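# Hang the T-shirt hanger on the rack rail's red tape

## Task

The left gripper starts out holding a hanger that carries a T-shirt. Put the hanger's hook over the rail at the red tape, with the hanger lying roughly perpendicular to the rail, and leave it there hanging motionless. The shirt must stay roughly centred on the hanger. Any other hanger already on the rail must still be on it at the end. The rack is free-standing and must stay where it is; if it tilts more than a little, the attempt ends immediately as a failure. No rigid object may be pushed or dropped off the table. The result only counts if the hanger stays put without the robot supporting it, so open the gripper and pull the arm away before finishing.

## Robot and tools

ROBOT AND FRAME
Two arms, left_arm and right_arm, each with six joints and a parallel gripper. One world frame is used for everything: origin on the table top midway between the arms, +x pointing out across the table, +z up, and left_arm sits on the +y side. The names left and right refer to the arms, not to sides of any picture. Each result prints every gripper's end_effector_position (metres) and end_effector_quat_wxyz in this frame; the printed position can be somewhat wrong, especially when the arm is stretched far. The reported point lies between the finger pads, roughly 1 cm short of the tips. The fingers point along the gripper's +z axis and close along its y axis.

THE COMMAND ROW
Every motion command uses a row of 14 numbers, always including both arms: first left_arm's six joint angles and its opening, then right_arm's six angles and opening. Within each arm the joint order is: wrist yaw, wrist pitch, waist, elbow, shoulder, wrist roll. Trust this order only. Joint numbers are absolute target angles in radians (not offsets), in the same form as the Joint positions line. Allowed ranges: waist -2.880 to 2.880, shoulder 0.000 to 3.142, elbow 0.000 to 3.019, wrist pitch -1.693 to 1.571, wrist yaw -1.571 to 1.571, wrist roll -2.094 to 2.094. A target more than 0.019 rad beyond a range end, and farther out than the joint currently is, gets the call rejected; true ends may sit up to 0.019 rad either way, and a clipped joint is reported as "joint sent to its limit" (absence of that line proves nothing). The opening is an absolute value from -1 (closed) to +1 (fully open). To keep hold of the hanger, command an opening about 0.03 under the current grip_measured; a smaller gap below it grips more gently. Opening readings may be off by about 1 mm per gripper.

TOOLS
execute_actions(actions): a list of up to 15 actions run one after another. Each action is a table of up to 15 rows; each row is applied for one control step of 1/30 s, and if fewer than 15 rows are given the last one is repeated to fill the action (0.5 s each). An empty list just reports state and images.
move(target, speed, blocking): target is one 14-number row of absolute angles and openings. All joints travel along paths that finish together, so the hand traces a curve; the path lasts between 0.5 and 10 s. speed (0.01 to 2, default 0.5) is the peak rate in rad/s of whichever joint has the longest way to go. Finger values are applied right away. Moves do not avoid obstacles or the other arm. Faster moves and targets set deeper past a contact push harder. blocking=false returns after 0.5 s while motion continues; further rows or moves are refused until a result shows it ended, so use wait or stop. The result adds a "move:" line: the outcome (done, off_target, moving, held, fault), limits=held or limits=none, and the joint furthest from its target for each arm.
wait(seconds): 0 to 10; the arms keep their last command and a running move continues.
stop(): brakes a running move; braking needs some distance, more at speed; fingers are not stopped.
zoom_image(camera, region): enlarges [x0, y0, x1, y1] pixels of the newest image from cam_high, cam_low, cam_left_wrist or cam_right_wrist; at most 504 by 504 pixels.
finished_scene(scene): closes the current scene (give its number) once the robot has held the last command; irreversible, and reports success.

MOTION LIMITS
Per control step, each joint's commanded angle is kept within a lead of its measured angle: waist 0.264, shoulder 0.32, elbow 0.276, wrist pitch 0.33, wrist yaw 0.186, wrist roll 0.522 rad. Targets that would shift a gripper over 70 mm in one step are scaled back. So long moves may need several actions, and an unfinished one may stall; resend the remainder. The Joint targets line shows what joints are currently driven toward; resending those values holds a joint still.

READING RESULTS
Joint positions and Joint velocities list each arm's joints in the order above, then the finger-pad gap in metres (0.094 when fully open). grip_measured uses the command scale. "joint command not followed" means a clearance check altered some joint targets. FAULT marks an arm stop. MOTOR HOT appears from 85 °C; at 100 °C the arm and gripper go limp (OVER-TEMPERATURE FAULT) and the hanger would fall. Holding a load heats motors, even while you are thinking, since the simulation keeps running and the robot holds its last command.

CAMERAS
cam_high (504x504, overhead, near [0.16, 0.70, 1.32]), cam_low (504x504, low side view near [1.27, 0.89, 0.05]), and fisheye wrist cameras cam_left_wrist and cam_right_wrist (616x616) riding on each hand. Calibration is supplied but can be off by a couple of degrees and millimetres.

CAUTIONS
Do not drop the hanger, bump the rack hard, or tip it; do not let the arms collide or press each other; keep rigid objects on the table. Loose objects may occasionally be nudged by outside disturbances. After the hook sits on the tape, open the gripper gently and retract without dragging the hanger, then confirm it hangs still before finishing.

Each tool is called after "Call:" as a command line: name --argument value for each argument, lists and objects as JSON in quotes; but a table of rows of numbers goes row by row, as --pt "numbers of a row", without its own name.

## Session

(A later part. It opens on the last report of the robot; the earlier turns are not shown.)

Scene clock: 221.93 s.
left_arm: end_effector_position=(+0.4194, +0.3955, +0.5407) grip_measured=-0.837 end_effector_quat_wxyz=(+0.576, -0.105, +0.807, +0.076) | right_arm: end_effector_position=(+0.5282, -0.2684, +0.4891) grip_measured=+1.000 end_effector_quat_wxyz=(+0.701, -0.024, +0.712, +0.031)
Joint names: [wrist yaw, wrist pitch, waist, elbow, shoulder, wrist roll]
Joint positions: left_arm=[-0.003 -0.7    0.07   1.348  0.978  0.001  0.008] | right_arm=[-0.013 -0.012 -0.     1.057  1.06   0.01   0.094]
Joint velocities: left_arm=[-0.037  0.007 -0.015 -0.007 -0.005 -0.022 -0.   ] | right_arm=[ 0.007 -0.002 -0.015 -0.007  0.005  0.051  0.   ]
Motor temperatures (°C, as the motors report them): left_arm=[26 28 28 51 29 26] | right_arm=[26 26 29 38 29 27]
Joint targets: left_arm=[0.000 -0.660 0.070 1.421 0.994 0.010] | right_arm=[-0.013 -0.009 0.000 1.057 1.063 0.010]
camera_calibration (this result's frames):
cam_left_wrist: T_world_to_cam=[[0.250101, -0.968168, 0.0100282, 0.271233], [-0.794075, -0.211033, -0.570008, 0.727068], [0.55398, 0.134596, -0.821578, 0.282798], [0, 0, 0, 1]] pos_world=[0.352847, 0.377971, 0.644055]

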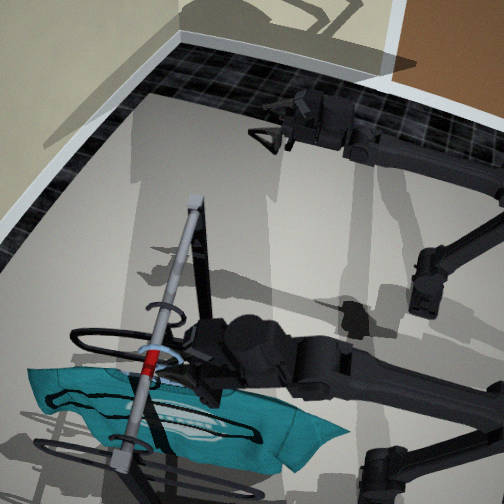

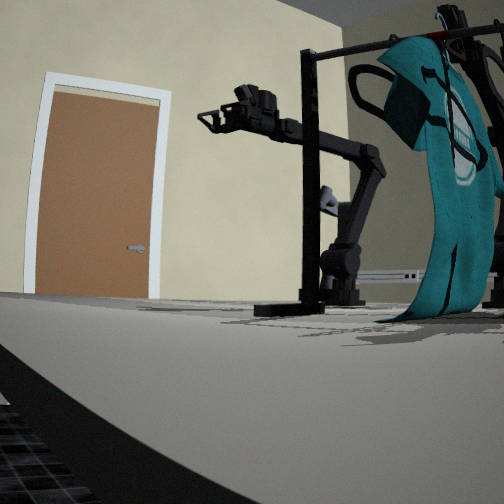

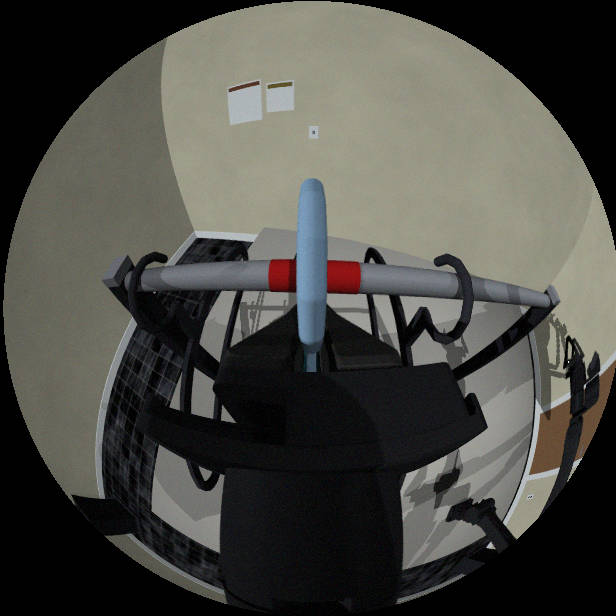

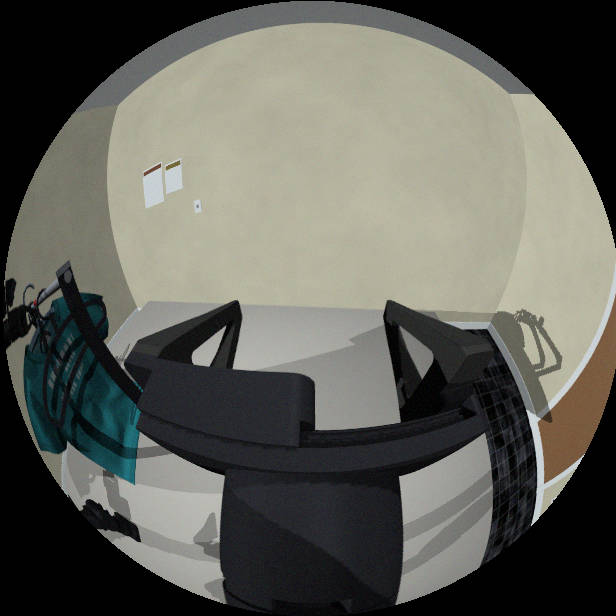

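Call:
execute_actions --actions '[[[0.0,-0.664,0.070,1.405,0.986,0.01,-0.87,-0.013,-0.009,0.0,1.057,1.063,0.01,1.0],[0.0,-0.668,0.070,1.39,0.978,0.01,-0.87,-0.013,-0.009,0.0,1.057,1.063,0.01,1.0],[0.0,-0.670,0.070,1.375,0.970,0.01,-0.87,-0.013,-0.009,0.0,1.057,1.063,0.01,1.0],[0.0,-0.670,0.070,1.36,0.964,0.01,-0.87,-0.013,-0.009,0.0,1.057,1.063,0.01,1.0],[0.0,-0.670,0.070,1.352,0.958,0.01,-0.87,-0.013,-0.009,0.0,1.057,1.063,0.01,1.0],[0.0,-0.670,0.070,1.348,0.954,0.01,-0.87,-0.013,-0.009,0.0,1.057,1.063,0.01,1.0],[0.0,-0.670,0.070,1.344,0.950,0.01,-0.87,-0.013,-0.009,0.0,1.057,1.063,0.01,1.0],[0.0,-0.670,0.070,1.340,0.948,0.01,-0.87,-0.013,-0.009,0.0,1.057,1.063,0.01,1.0],[0.0,-0.670,0.070,1.336,0.946,0.01,-0.87,-0.013,-0.009,0.0,1.057,1.063,0.01,1.0],[0.0,-0.670,0.070,1.332,0.945,0.01,-0.87,-0.013,-0.009,0.0,1.057,1.063,0.01,1.0],[0.0,-0.670,0.070,1.328,0.945,0.01,-0.87,-0.013,-0.009,0.0,1.057,1.063,0.01,1.0],[0.0,-0.670,0.070,1.324,0.945,0.01,-0.87,-0.013,-0.009,0.0,1.057,1.063,0.01,1.0],[0.0,-0.670,0.070,1.320,0.945,0.01,-0.87,-0.013,-0.009,0.0,1.057,1.063,0.01,1.0],[0.0,-0.670,0.070,1.316,0.945,0.01,-0.87,-0.013,-0.009,0.0,1.057,1.063,0.01,1.0],[0.0,-0.670,0.070,1.312,0.945,0.01,-0.87,-0.013,-0.009,0.0,1.057,1.063,0.01,1.0]],[[0.0,-0.670,0.070,1.312,0.945,0.01,-0.87,-0.013,-0.009,0.0,1.057,1.063,0.01,1.0]]]'

Call:
zoom_image --camera "cam_right_wrist" --region '[0, 270, 90, 360]'

Call:
zoom_image --camera "cam_high" --region '[90, 310, 230, 410]'

Scene clock: 233.67 s.
left_arm: end_effector_position=(+0.4129, +0.3931, +0.5235) grip_measured=-0.837 end_effector_quat_wxyz=(+0.567, -0.104, +0.814, +0.073) | right_arm: end_effector_position=(+0.5282, -0.2684, +0.4891) grip_measured=+1.000 end_effector_quat_wxyz=(+0.701, -0.024, +0.712, +0.031)
Joint names: [wrist yaw, wrist pitch, waist, elbow, shoulder, wrist roll]
Joint positions: left_arm=[ 0.001 -0.7    0.07   1.302  0.955  0.001  0.008] | right_arm=[-0.013 -0.012 -0.     1.057  1.06   0.01   0.094]
Joint velocities: left_arm=[ 0.022  0.002 -0.005 -0.007 -0.005 -0.007 -0.   ] | right_arm=[-0.051 -0.007 -0.005 -0.012 -0.005  0.066  0.   ]
Motor temperatures (°C, as the motors report them): left_arm=[26 28 28 51 29 26] | right_arm=[26 26 29 38 29 27]
Joint targets: left_arm=[-0.000 -0.670 0.070 1.312 0.945 0.010] | right_arm=[-0.013 -0.009 -0.000 1.057 1.063 0.010]
camera_calibration (this result's frames):
cam_left_wrist: T_world_to_cam=[[0.2466, -0.969058, 0.0107394, 0.272139], [-0.807216, -0.211523, -0.551054, 0.707376], [0.536274, 0.127221, -0.834401, 0.289541], [0, 0, 0, 1]] pos_world=[0.348622, 0.376509, 0.628472]

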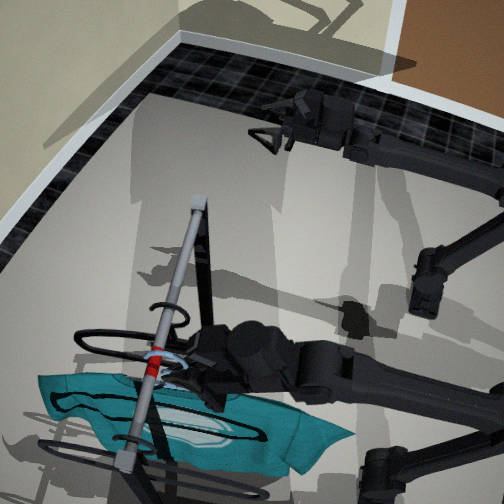

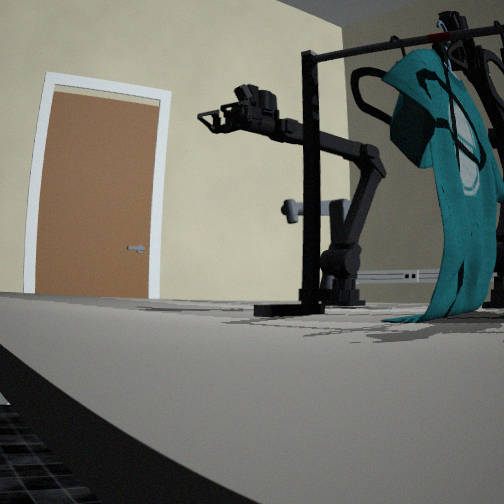

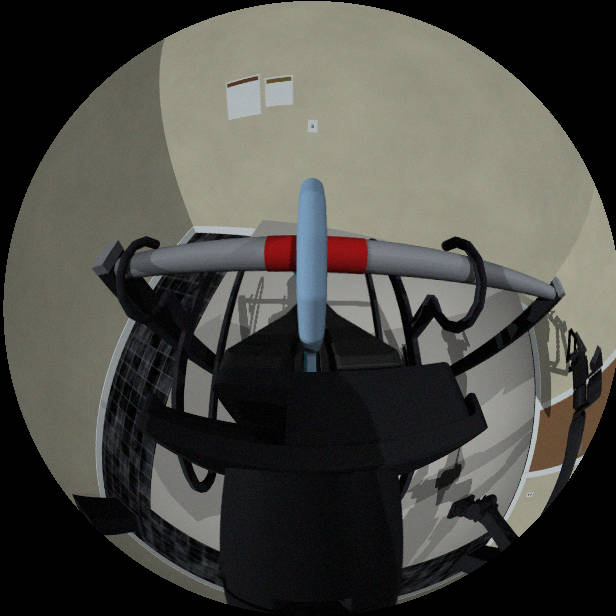

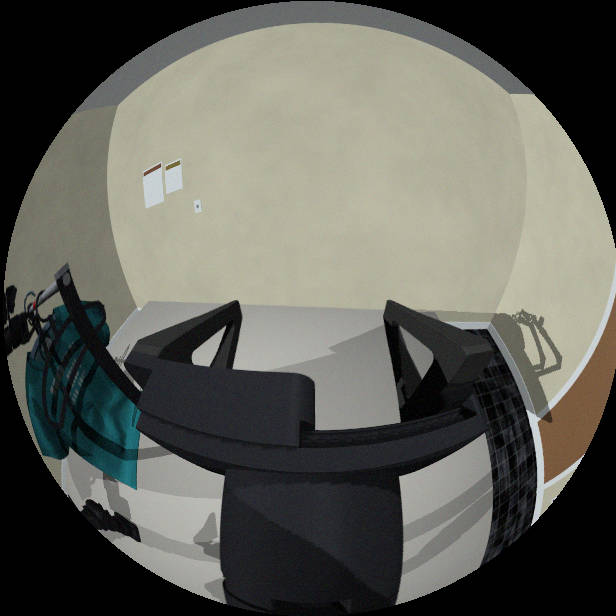

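Region (0, 270, 90, 360) of cam_right_wrist's 616x616 image, scaled by 5.600, with more detail than that image has.

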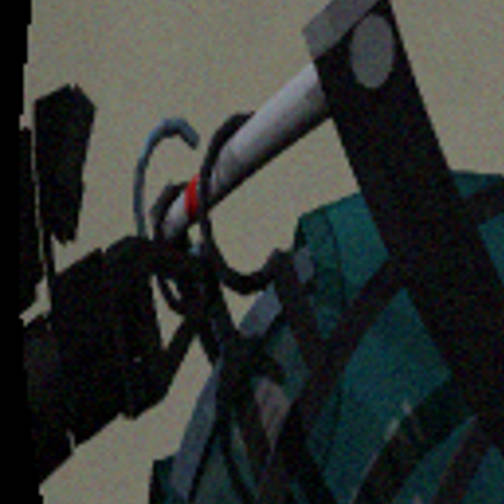

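Region (90, 310, 230, 410) of cam_high's 504x504 image, scaled by 3.600, with more detail than that image has; it fills the top 360 rows of this view, and the rest is white.

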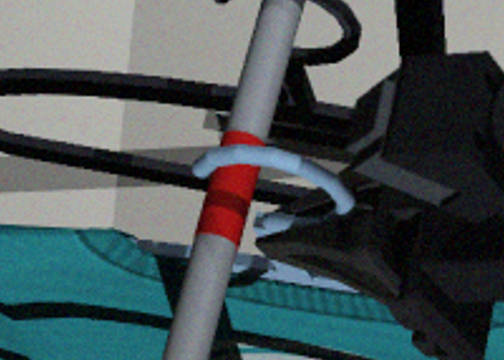

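Call:
execute_actions --actions '[[[0.0,-0.669,0.070,1.315,0.947,0.01,-0.87,-0.013,-0.009,0.0,1.057,1.063,0.01,1.0],[0.0,-0.667,0.070,1.318,0.950,0.01,-0.87,-0.013,-0.009,0.0,1.057,1.063,0.01,1.0],[0.0,-0.664,0.070,1.320,0.953,0.01,-0.87,-0.013,-0.009,0.0,1.057,1.063,0.01,1.0],[0.0,-0.661,0.070,1.320,0.9565,0.01,-0.87,-0.013,-0.009,0.0,1.057,1.063,0.01,1.0],[0.0,-0.6575,0.070,1.320,0.960,0.01,-0.87,-0.013,-0.009,0.0,1.057,1.063,0.01,1.0],[0.0,-0.654,0.070,1.320,0.9635,0.01,-0.87,-0.013,-0.009,0.0,1.057,1.063,0.01,1.0],[0.0,-0.6505,0.070,1.320,0.967,0.01,-0.87,-0.013,-0.009,0.0,1.057,1.063,0.01,1.0],[0.0,-0.647,0.070,1.320,0.9705,0.01,-0.87,-0.013,-0.009,0.0,1.057,1.063,0.01,1.0],[0.0,-0.6435,0.070,1.320,0.974,0.01,-0.87,-0.013,-0.009,0.0,1.057,1.063,0.01,1.0],[0.0,-0.640,0.070,1.320,0.9775,0.01,-0.87,-0.013,-0.009,0.0,1.057,1.063,0.01,1.0],[0.0,-0.6365,0.070,1.320,0.981,0.01,-0.87,-0.013,-0.009,0.0,1.057,1.063,0.01,1.0],[0.0,-0.633,0.070,1.320,0.984,0.01,-0.87,-0.013,-0.009,0.0,1.057,1.063,0.01,1.0],[0.0,-0.630,0.070,1.320,0.987,0.01,-0.87,-0.013,-0.009,0.0,1.057,1.063,0.01,1.0],[0.0,-0.628,0.070,1.320,0.989,0.01,-0.87,-0.013,-0.009,0.0,1.057,1.063,0.01,1.0],[0.0,-0.627,0.070,1.320,0.990,0.01,-0.87,-0.013,-0.009,0.0,1.057,1.063,0.01,1.0]],[[0.0,-0.627,0.070,1.320,0.990,0.01,-0.87,-0.013,-0.009,0.0,1.057,1.063,0.01,1.0]]]'

Call:
zoom_image --camera "cam_right_wrist" --region '[0, 270, 90, 360]'

Call:
zoom_image --camera "cam_high" --region '[90, 310, 230, 410]'

Scene clock: 251.27 s.
left_arm: end_effector_position=(+0.4318, +0.3981, +0.5150) grip_measured=-0.837 end_effector_quat_wxyz=(+0.567, -0.104, +0.814, +0.073) | right_arm: end_effector_position=(+0.5282, -0.2684, +0.4891) grip_measured=+1.000 end_effector_quat_wxyz=(+0.701, -0.024, +0.712, +0.031)
Joint names: [wrist yaw, wrist pitch, waist, elbow, shoulder, wrist roll]
Joint positions: left_arm=[ 0.001 -0.659  0.07   1.302  0.996  0.001  0.008] | right_arm=[-0.013 -0.012 -0.     1.057  1.06   0.01   0.094]
Joint velocities: left_arm=[ 0.037 -0.007 -0.005  0.017 -0.015 -0.007 -0.   ] | right_arm=[-0.022 -0.017 -0.015  0.017  0.015 -0.007  0.   ]
Motor temperatures (°C, as the motors report them): left_arm=[26 28 28 48 29 26] | right_arm=[26 26 29 38 29 27]
Joint targets: left_arm=[0.000 -0.627 0.070 1.320 0.990 0.010] | right_arm=[-0.013 -0.009 -0.000 1.057 1.063 0.010]
camera_calibration (this result's frames):
cam_left_wrist: T_world_to_cam=[[0.2466, -0.969058, 0.0107394, 0.272394], [-0.807216, -0.211523, -0.551054, 0.719002], [0.536274, 0.127221, -0.834401, 0.271701], [0, 0, 0, 1]] pos_world=[0.367511, 0.381485, 0.619991]

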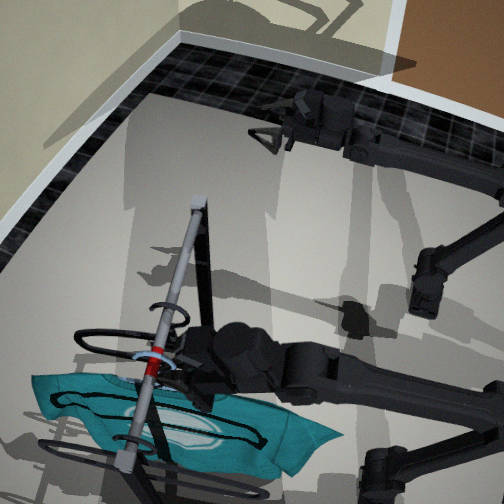

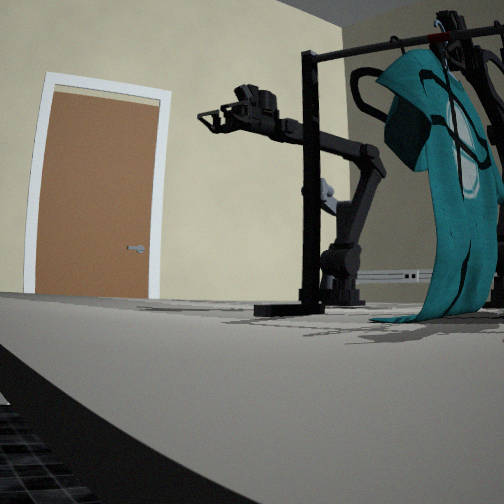

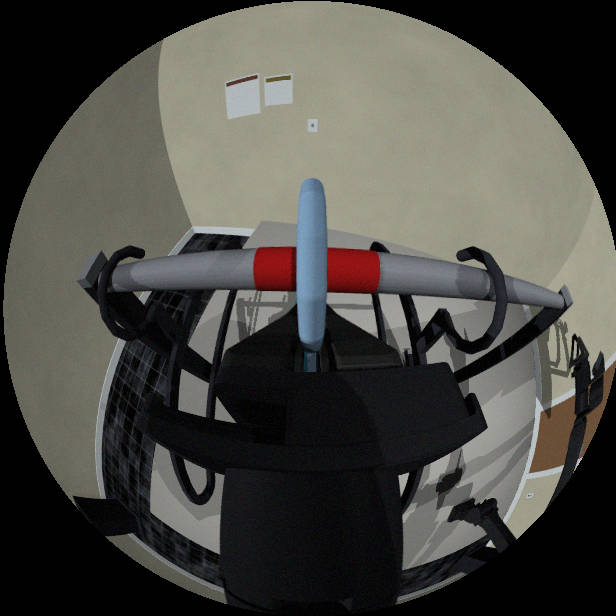

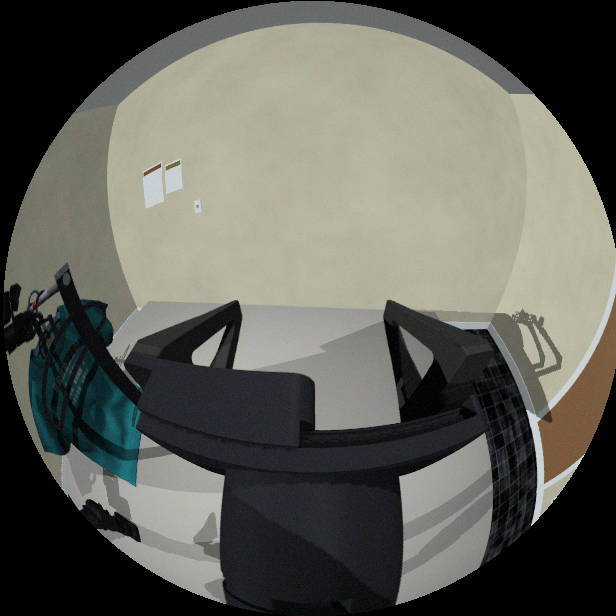

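Region (0, 270, 90, 360) of cam_right_wrist's 616x616 image, scaled by 5.600, with more detail than that image has.

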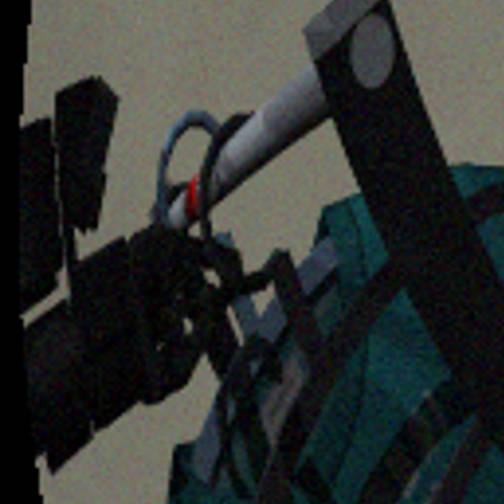

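Region (90, 310, 230, 410) of cam_high's 504x504 image, scaled by 3.600, with more detail than that image has; it fills the top 360 rows of this view, and the rest is white.

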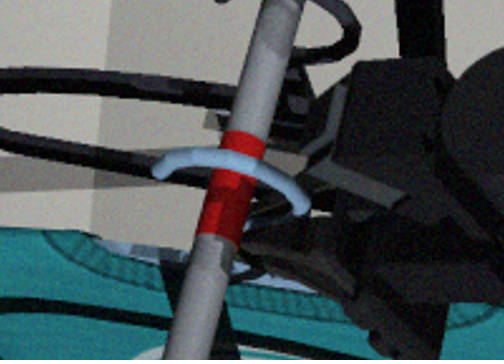

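Call:
execute_actions --actions '[[[0.0,-0.626,0.070,1.315,0.986,0.01,-0.87,-0.013,-0.009,0.0,1.057,1.063,0.01,1.0],[0.0,-0.625,0.070,1.311,0.983,0.01,-0.87,-0.013,-0.009,0.0,1.057,1.063,0.01,1.0],[0.0,-0.6225,0.070,1.307,0.981,0.01,-0.87,-0.013,-0.009,0.0,1.057,1.063,0.01,1.0],[0.0,-0.6195,0.070,1.303,0.980,0.01,-0.87,-0.013,-0.009,0.0,1.057,1.063,0.01,1.0],[0.0,-0.6165,0.070,1.299,0.979,0.01,-0.87,-0.013,-0.009,0.0,1.057,1.063,0.01,1.0],[0.0,-0.6135,0.070,1.2945,0.978,0.01,-0.87,-0.013,-0.009,0.0,1.057,1.063,0.01,1.0],[0.0,-0.6105,0.070,1.290,0.977,0.01,-0.87,-0.013,-0.009,0.0,1.057,1.063,0.01,1.0],[0.0,-0.6075,0.070,1.2855,0.976,0.01,-0.87,-0.013,-0.009,0.0,1.057,1.063,0.01,1.0],[0.0,-0.6045,0.070,1.281,0.975,0.01,-0.87,-0.013,-0.009,0.0,1.057,1.063,0.01,1.0],[0.0,-0.6015,0.070,1.2765,0.974,0.01,-0.87,-0.013,-0.009,0.0,1.057,1.063,0.01,1.0],[0.0,-0.5985,0.070,1.272,0.973,0.01,-0.87,-0.013,-0.009,0.0,1.057,1.063,0.01,1.0],[0.0,-0.5955,0.070,1.268,0.972,0.01,-0.87,-0.013,-0.009,0.0,1.057,1.063,0.01,1.0],[0.0,-0.593,0.070,1.2645,0.971,0.01,-0.87,-0.013,-0.009,0.0,1.057,1.063,0.01,1.0],[0.0,-0.591,0.070,1.262,0.970,0.01,-0.87,-0.013,-0.009,0.0,1.057,1.063,0.01,1.0],[0.0,-0.590,0.070,1.260,0.969,0.01,-0.87,-0.013,-0.009,0.0,1.057,1.063,0.01,1.0]],[[0.0,-0.590,0.070,1.260,0.969,0.01,-0.87,-0.013,-0.009,0.0,1.057,1.063,0.01,1.0]]]'

Call:
zoom_image --camera "cam_right_wrist" --region '[0, 270, 90, 360]'

Call:
zoom_image --camera "cam_high" --region '[90, 310, 230, 410]'

Scene clock: 268.37 s.
left_arm: end_effector_position=(+0.4355, +0.3991, +0.4941) grip_measured=-0.837 end_effector_quat_wxyz=(+0.562, -0.105, +0.817, +0.073) | right_arm: end_effector_position=(+0.5282, -0.2684, +0.4891) grip_measured=+1.000 end_effector_quat_wxyz=(+0.701, -0.024, +0.712, +0.031)
Joint names: [wrist yaw, wrist pitch, waist, elbow, shoulder, wrist roll]
Joint positions: left_arm=[ 0.001 -0.622  0.07   1.252  0.995  0.001  0.008] | right_arm=[-0.013 -0.012 -0.     1.057  1.06   0.01   0.094]
Joint velocities: left_arm=[-0.022 -0.002 -0.005 -0.002 -0.015 -0.051  0.001] | right_arm=[ 0.051 -0.017 -0.015  0.002  0.005 -0.037  0.   ]
Motor temperatures (°C, as the motors report them): left_arm=[26 28 28 47 29 26] | right_arm=[26 26 29 38 29 27]
Joint targets: left_arm=[0.000 -0.590 0.070 1.260 0.969 0.010] | right_arm=[-0.013 -0.009 0.000 1.057 1.063 0.010]
camera_calibration (this result's frames):
cam_left_wrist: T_world_to_cam=[[0.246724, -0.969025, 0.0108375, 0.272535], [-0.813461, -0.213168, -0.541147, 0.709095], [0.526695, 0.124698, -0.840858, 0.260506], [0, 0, 0, 1]] pos_world=[0.372373, 0.382765, 0.59982]

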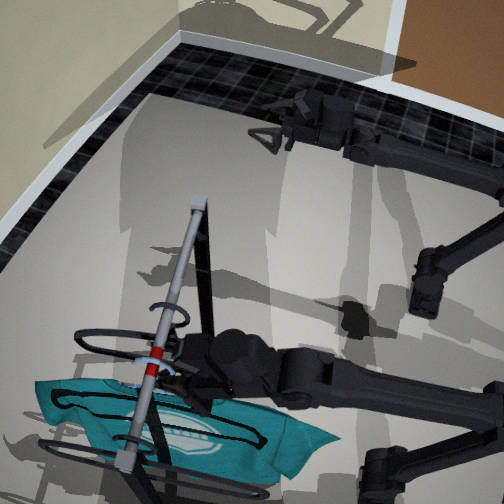

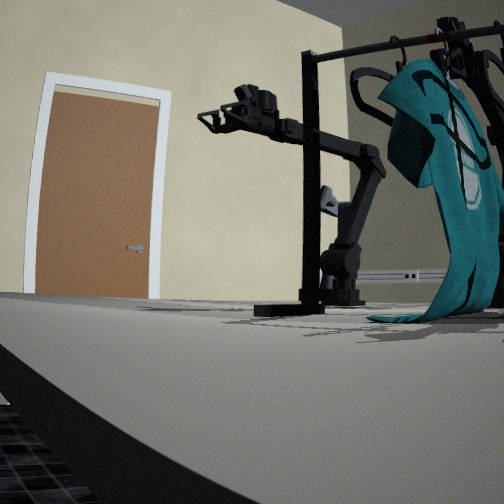

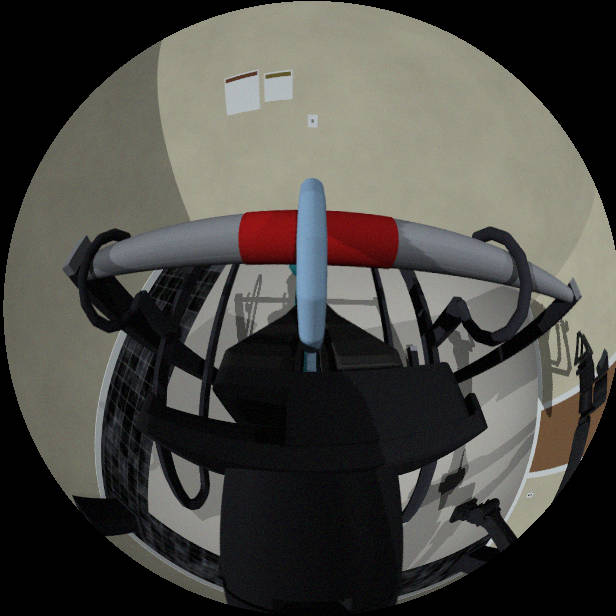

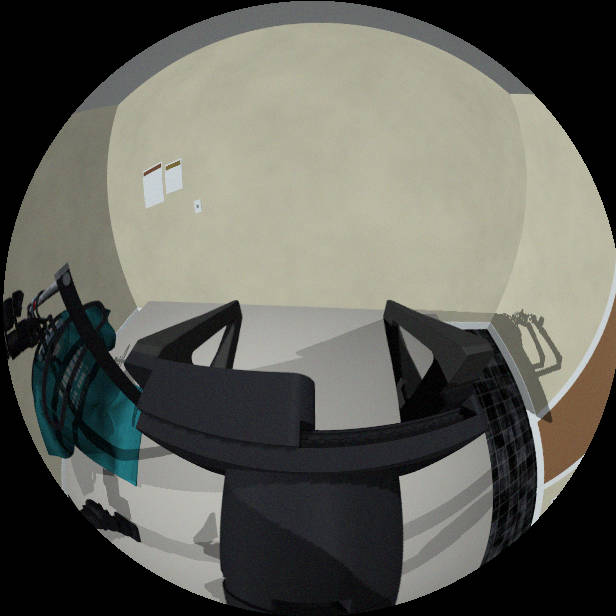

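Region (0, 270, 90, 360) of cam_right_wrist's 616x616 image, scaled by 5.600, with more detail than that image has.

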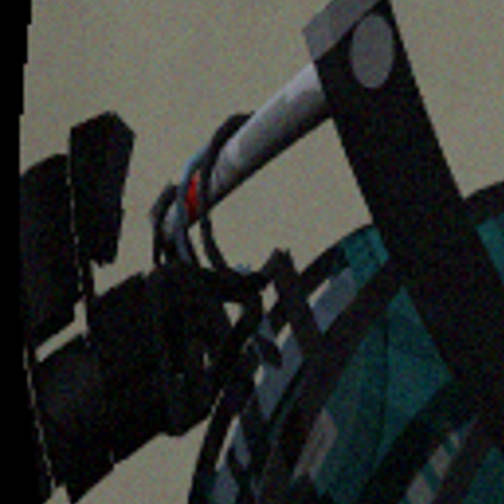

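Region (90, 310, 230, 410) of cam_high's 504x504 image, scaled by 3.600, with more detail than that image has; it fills the top 360 rows of this view, and the rest is white.

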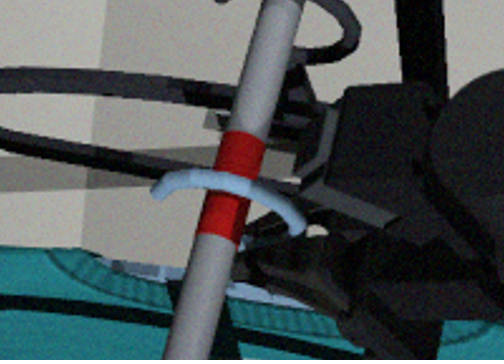

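Call:
execute_actions --actions '[[[0.0,-0.590,0.070,1.260,0.969,0.01,-0.85,-0.013,-0.009,0.0,1.057,1.063,0.01,1.0],[0.0,-0.590,0.070,1.260,0.969,0.01,-0.835,-0.013,-0.009,0.0,1.057,1.063,0.01,1.0],[0.0,-0.590,0.070,1.260,0.969,0.01,-0.82,-0.013,-0.009,0.0,1.057,1.063,0.01,1.0],[0.0,-0.590,0.070,1.260,0.969,0.01,-0.80,-0.013,-0.009,0.0,1.057,1.063,0.01,1.0],[0.0,-0.590,0.070,1.260,0.969,0.01,-0.77,-0.013,-0.009,0.0,1.057,1.063,0.01,1.0],[0.0,-0.590,0.070,1.260,0.969,0.01,-0.73,-0.013,-0.009,0.0,1.057,1.063,0.01,1.0],[0.0,-0.590,0.070,1.260,0.969,0.01,-0.68,-0.013,-0.009,0.0,1.057,1.063,0.01,1.0],[0.0,-0.590,0.070,1.260,0.969,0.01,-0.62,-0.013,-0.009,0.0,1.057,1.063,0.01,1.0],[0.0,-0.590,0.070,1.260,0.969,0.01,-0.55,-0.013,-0.009,0.0,1.057,1.063,0.01,1.0],[0.0,-0.590,0.070,1.260,0.969,0.01,-0.48,-0.013,-0.009,0.0,1.057,1.063,0.01,1.0],[0.0,-0.590,0.070,1.260,0.969,0.01,-0.41,-0.013,-0.009,0.0,1.057,1.063,0.01,1.0],[0.0,-0.590,0.070,1.260,0.969,0.01,-0.35,-0.013,-0.009,0.0,1.057,1.063,0.01,1.0],[0.0,-0.590,0.070,1.260,0.969,0.01,-0.30,-0.013,-0.009,0.0,1.057,1.063,0.01,1.0],[0.0,-0.590,0.070,1.260,0.969,0.01,-0.27,-0.013,-0.009,0.0,1.057,1.063,0.01,1.0],[0.0,-0.590,0.070,1.260,0.969,0.01,-0.25,-0.013,-0.009,0.0,1.057,1.063,0.01,1.0]]]'

Call:
zoom_image --camera "cam_high" --region '[60, 290, 260, 440]'

Scene clock: 286.07 s.
left_arm: end_effector_position=(+0.4314, +0.3980, +0.5024) grip_measured=-0.262 end_effector_quat_wxyz=(+0.572, -0.104, +0.811, +0.074) | right_arm: end_effector_position=(+0.5282, -0.2684, +0.4891) grip_measured=+1.000 end_effector_quat_wxyz=(+0.701, -0.024, +0.712, +0.031)
Joint names: [wrist yaw, wrist pitch, waist, elbow, shoulder, wrist roll]
Joint positions: left_arm=[ 0.001 -0.612  0.07   1.252  0.982  0.001  0.035] | right_arm=[-0.013 -0.012 -0.     1.057  1.06   0.01   0.094]
Joint velocities: left_arm=[-0.022  0.017 -0.015 -0.012 -0.015 -0.066  0.02 ] | right_arm=[ 0.037  0.007  0.005 -0.022 -0.005 -0.139  0.   ]
Motor temperatures (°C, as the motors report them): left_arm=[26 28 28 46 29 26] | right_arm=[26 26 29 38 29 27]
Joint targets: left_arm=[-0.000 -0.590 0.070 1.260 0.969 0.010] | right_arm=[-0.013 -0.009 -0.000 1.057 1.063 0.010]
camera_calibration (this result's frames):
cam_left_wrist: T_world_to_cam=[[0.246482, -0.969089, 0.010643, 0.272637], [-0.801065, -0.209903, -0.560567, 0.713162], [0.545473, 0.129644, -0.828041, 0.25331], [0, 0, 0, 1]] pos_world=[0.365915, 0.381064, 0.606624]

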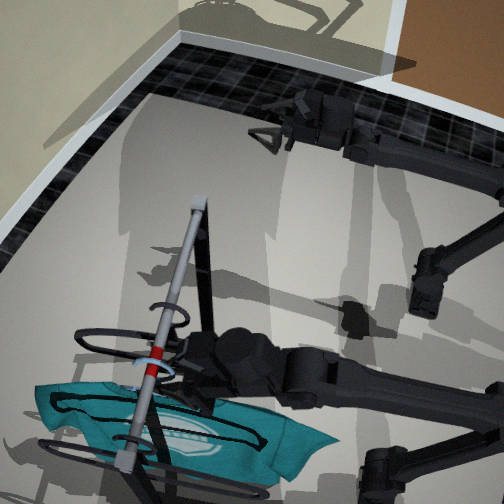

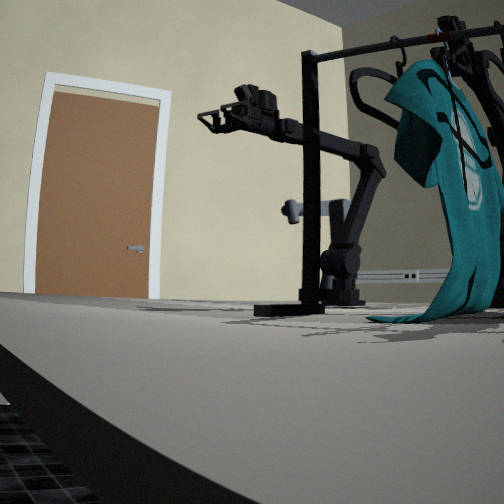

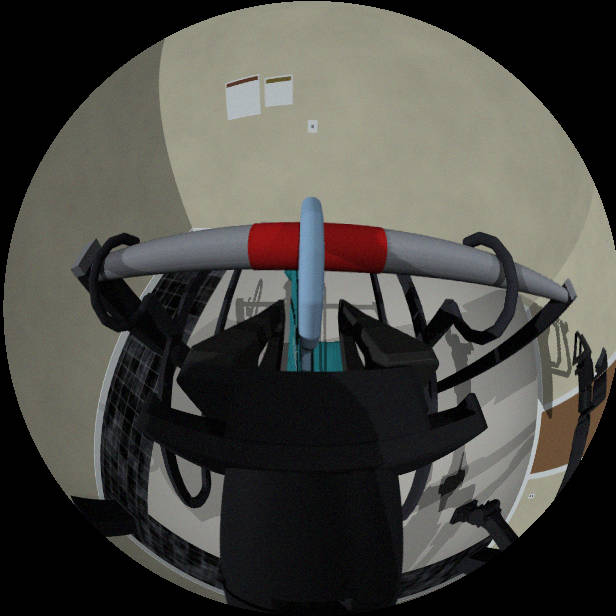

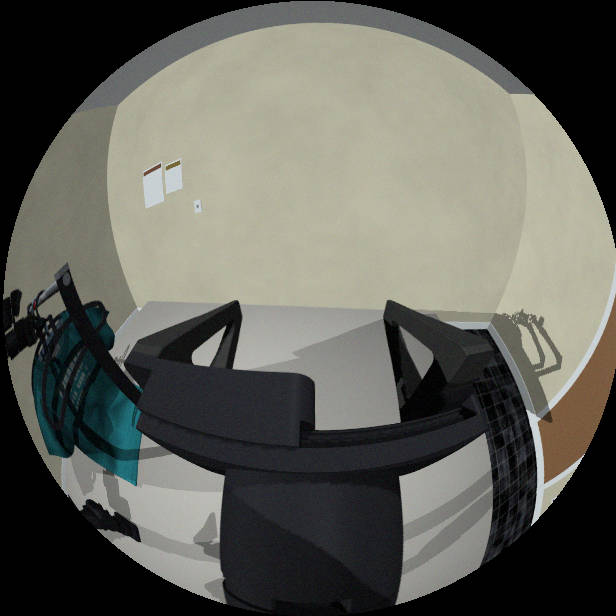

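Region (60, 290, 260, 440) of cam_high's 504x504 image, scaled by 2.520, with more detail than that image has; it fills the top 378 rows of this view, and the rest is white.

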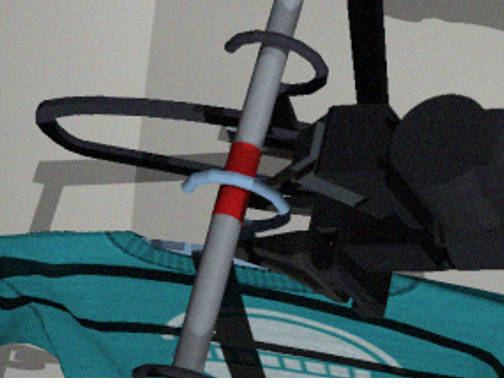

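Call:
move --target '[0.0,-1.09,0.070,1.40,0.50,0.01,-0.25,-0.013,-0.009,0.0,1.057,1.063,0.01,1.0]' --speed 0.4

Call:
zoom_image --camera "cam_high" --region '[0, 250, 380, 504]'

Scene clock: 302.27 s.
left_arm: end_effector_position=(+0.1763, +0.3308, +0.6131) grip_measured=-0.252 end_effector_quat_wxyz=(+0.628, -0.099, +0.768, +0.081) | right_arm: end_effector_position=(+0.5282, -0.2684, +0.4891) grip_measured=+1.000 end_effector_quat_wxyz=(+0.701, -0.024, +0.712, +0.031)
Joint names: [wrist yaw, wrist pitch, waist, elbow, shoulder, wrist roll]
Joint positions: left_arm=[ 0.001 -1.08   0.07   1.367  0.488  0.001  0.035] | right_arm=[-0.013 -0.012 -0.     1.057  1.06   0.01   0.094]
Joint velocities: left_arm=[-0.007 -0.007 -0.015  0.007 -0.005  0.007 -0.   ] | right_arm=[-0.007 -0.007 -0.015 -0.017 -0.015 -0.022  0.   ]
Motor temperatures (°C, as the motors report them): left_arm=[26 28 28 46 29 26] | right_arm=[26 26 29 38 29 27]
Joint targets: left_arm=[-0.000 -1.090 0.070 1.400 0.500 0.010] | right_arm=[-0.013 -0.009 0.000 1.057 1.063 0.010]
move: off_target (left_arm); limits=none; left_arm: farthest joint: the elbow, 0.033 radians from its target (0.148 radians at the start); right_arm: farthest joint: the shoulder, 0.003 radians from its target (0.003 radians at the start)
camera_calibration (this result's frames):
cam_left_wrist: T_world_to_cam=[[0.245112, -0.96945, 0.00933968, 0.270381], [-0.716595, -0.187653, -0.671772, 0.602667], [0.653001, 0.157967, -0.740699, 0.410941], [0, 0, 0, 1]] pos_world=[0.0972491, 0.310298, 0.706713]

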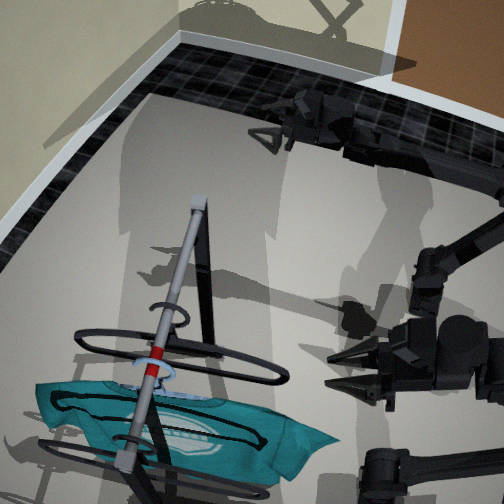

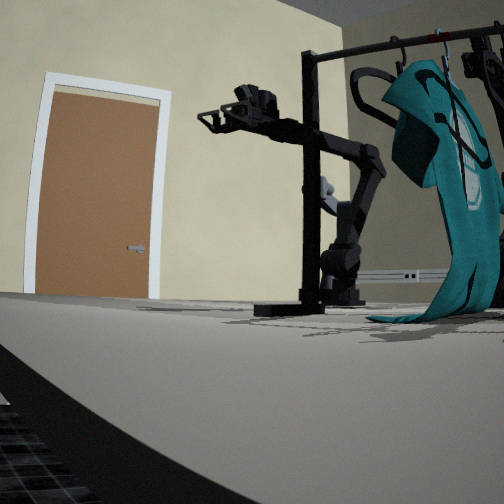

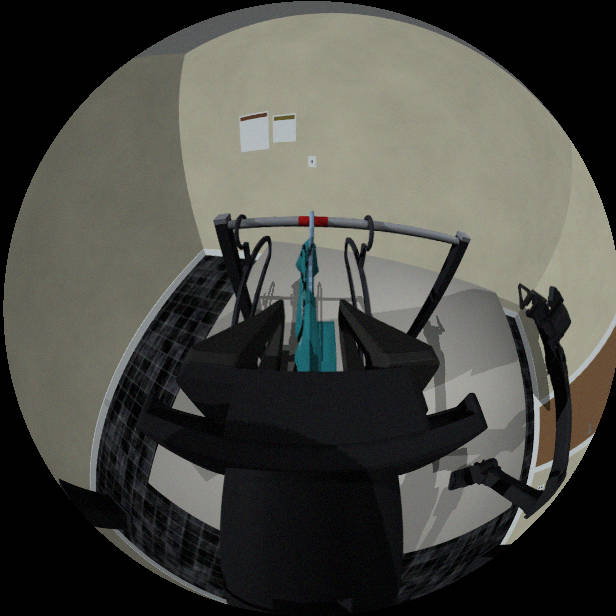

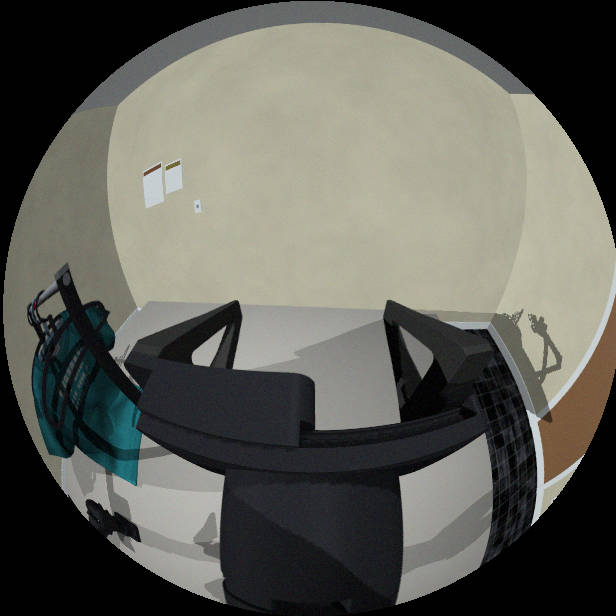

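Region (0, 250, 380, 504) of cam_high's 504x504 image, scaled by 1.326, with more detail than that image has; it fills the top 337 rows of this view, and the rest is white.

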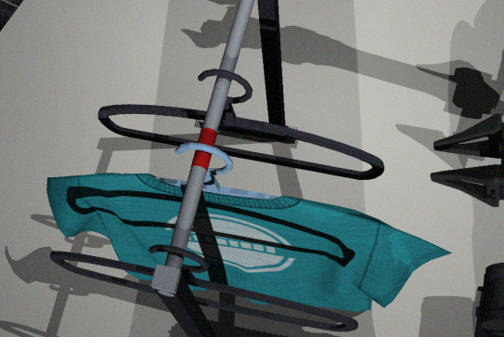

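Call:
wait --seconds 2

Call:
zoom_image --camera "cam_high" --region '[0, 250, 380, 504]'

Scene clock: 307.40 s.
left_arm: end_effector_position=(+0.1763, +0.3308, +0.6131) grip_measured=-0.252 end_effector_quat_wxyz=(+0.628, -0.099, +0.768, +0.081) | right_arm: end_effector_position=(+0.5282, -0.2684, +0.4891) grip_measured=+1.000 end_effector_quat_wxyz=(+0.701, -0.024, +0.712, +0.031)
Joint names: [wrist yaw, wrist pitch, waist, elbow, shoulder, wrist roll]
Joint positions: left_arm=[ 0.001 -1.08   0.07   1.367  0.488  0.001  0.035] | right_arm=[-0.013 -0.012 -0.     1.057  1.06   0.01   0.094]
Joint velocities: left_arm=[ 0.066 -0.002 -0.005 -0.022 -0.015  0.037 -0.001] | right_arm=[-0.051  0.017 -0.005 -0.022 -0.015 -0.022  0.   ]
Motor temperatures (°C, as the motors report them): left_arm=[26 28 28 45 29 26] | right_arm=[26 26 29 38 29 27]
Joint targets: left_arm=[-0.000 -1.090 0.070 1.400 0.500 0.010] | right_arm=[-0.013 -0.009 0.000 1.057 1.063 0.010]
wait: 2.00 s; at rest from the start
camera_calibration (this result's frames):
cam_left_wrist: T_world_to_cam=[[0.245112, -0.96945, 0.00933968, 0.270381], [-0.716595, -0.187653, -0.671772, 0.602667], [0.653001, 0.157967, -0.740699, 0.410941], [0, 0, 0, 1]] pos_world=[0.0972491, 0.310298, 0.706713]

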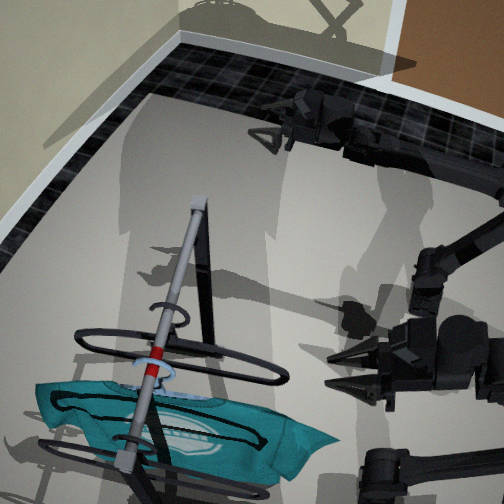

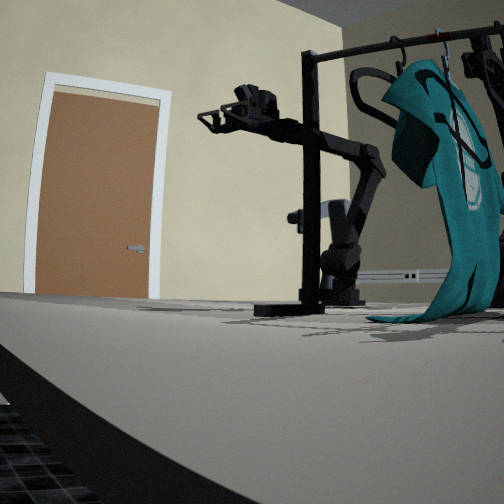

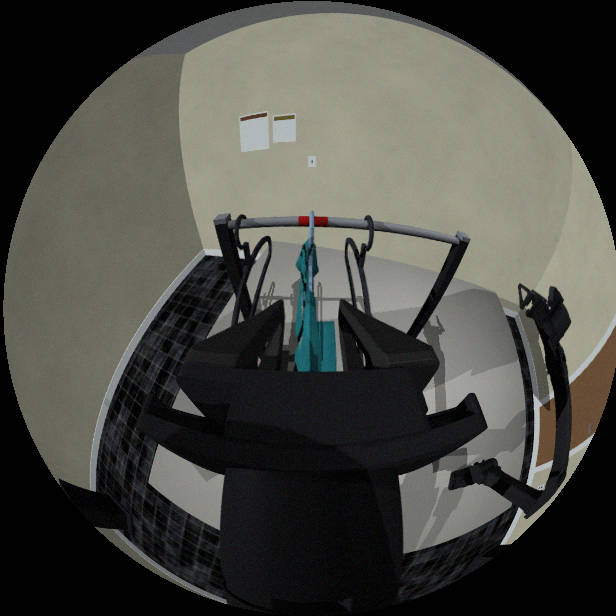

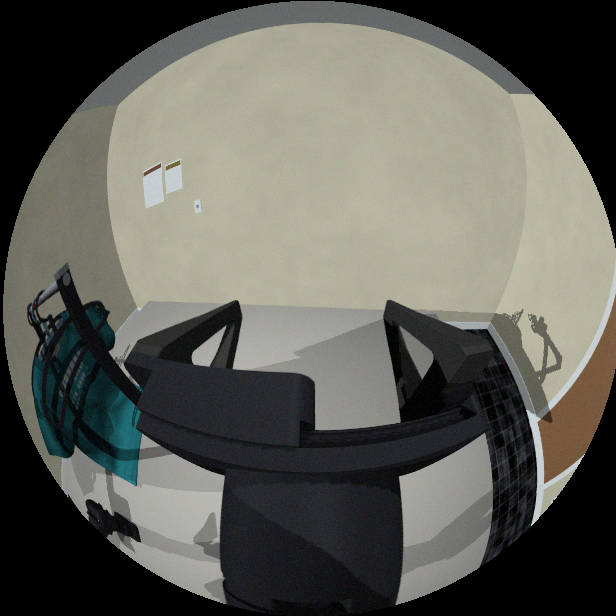

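Region (0, 250, 380, 504) of cam_high's 504x504 image, scaled by 1.326, with more detail than that image has; it fills the top 337 rows of this view, and the rest is white.

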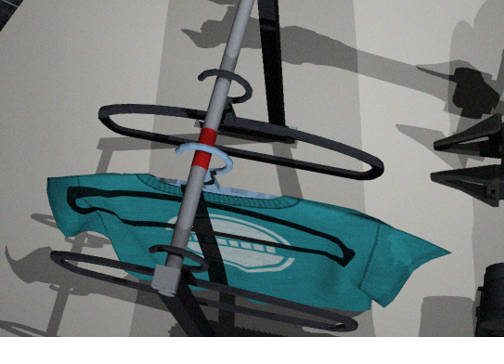

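Everything is still: the hook is on the tape, the shirt is roughly centred, the other hangers are on the rail and the rack is in place.

Call:
finished_scene --scene 2

The scene is finished: the task was done.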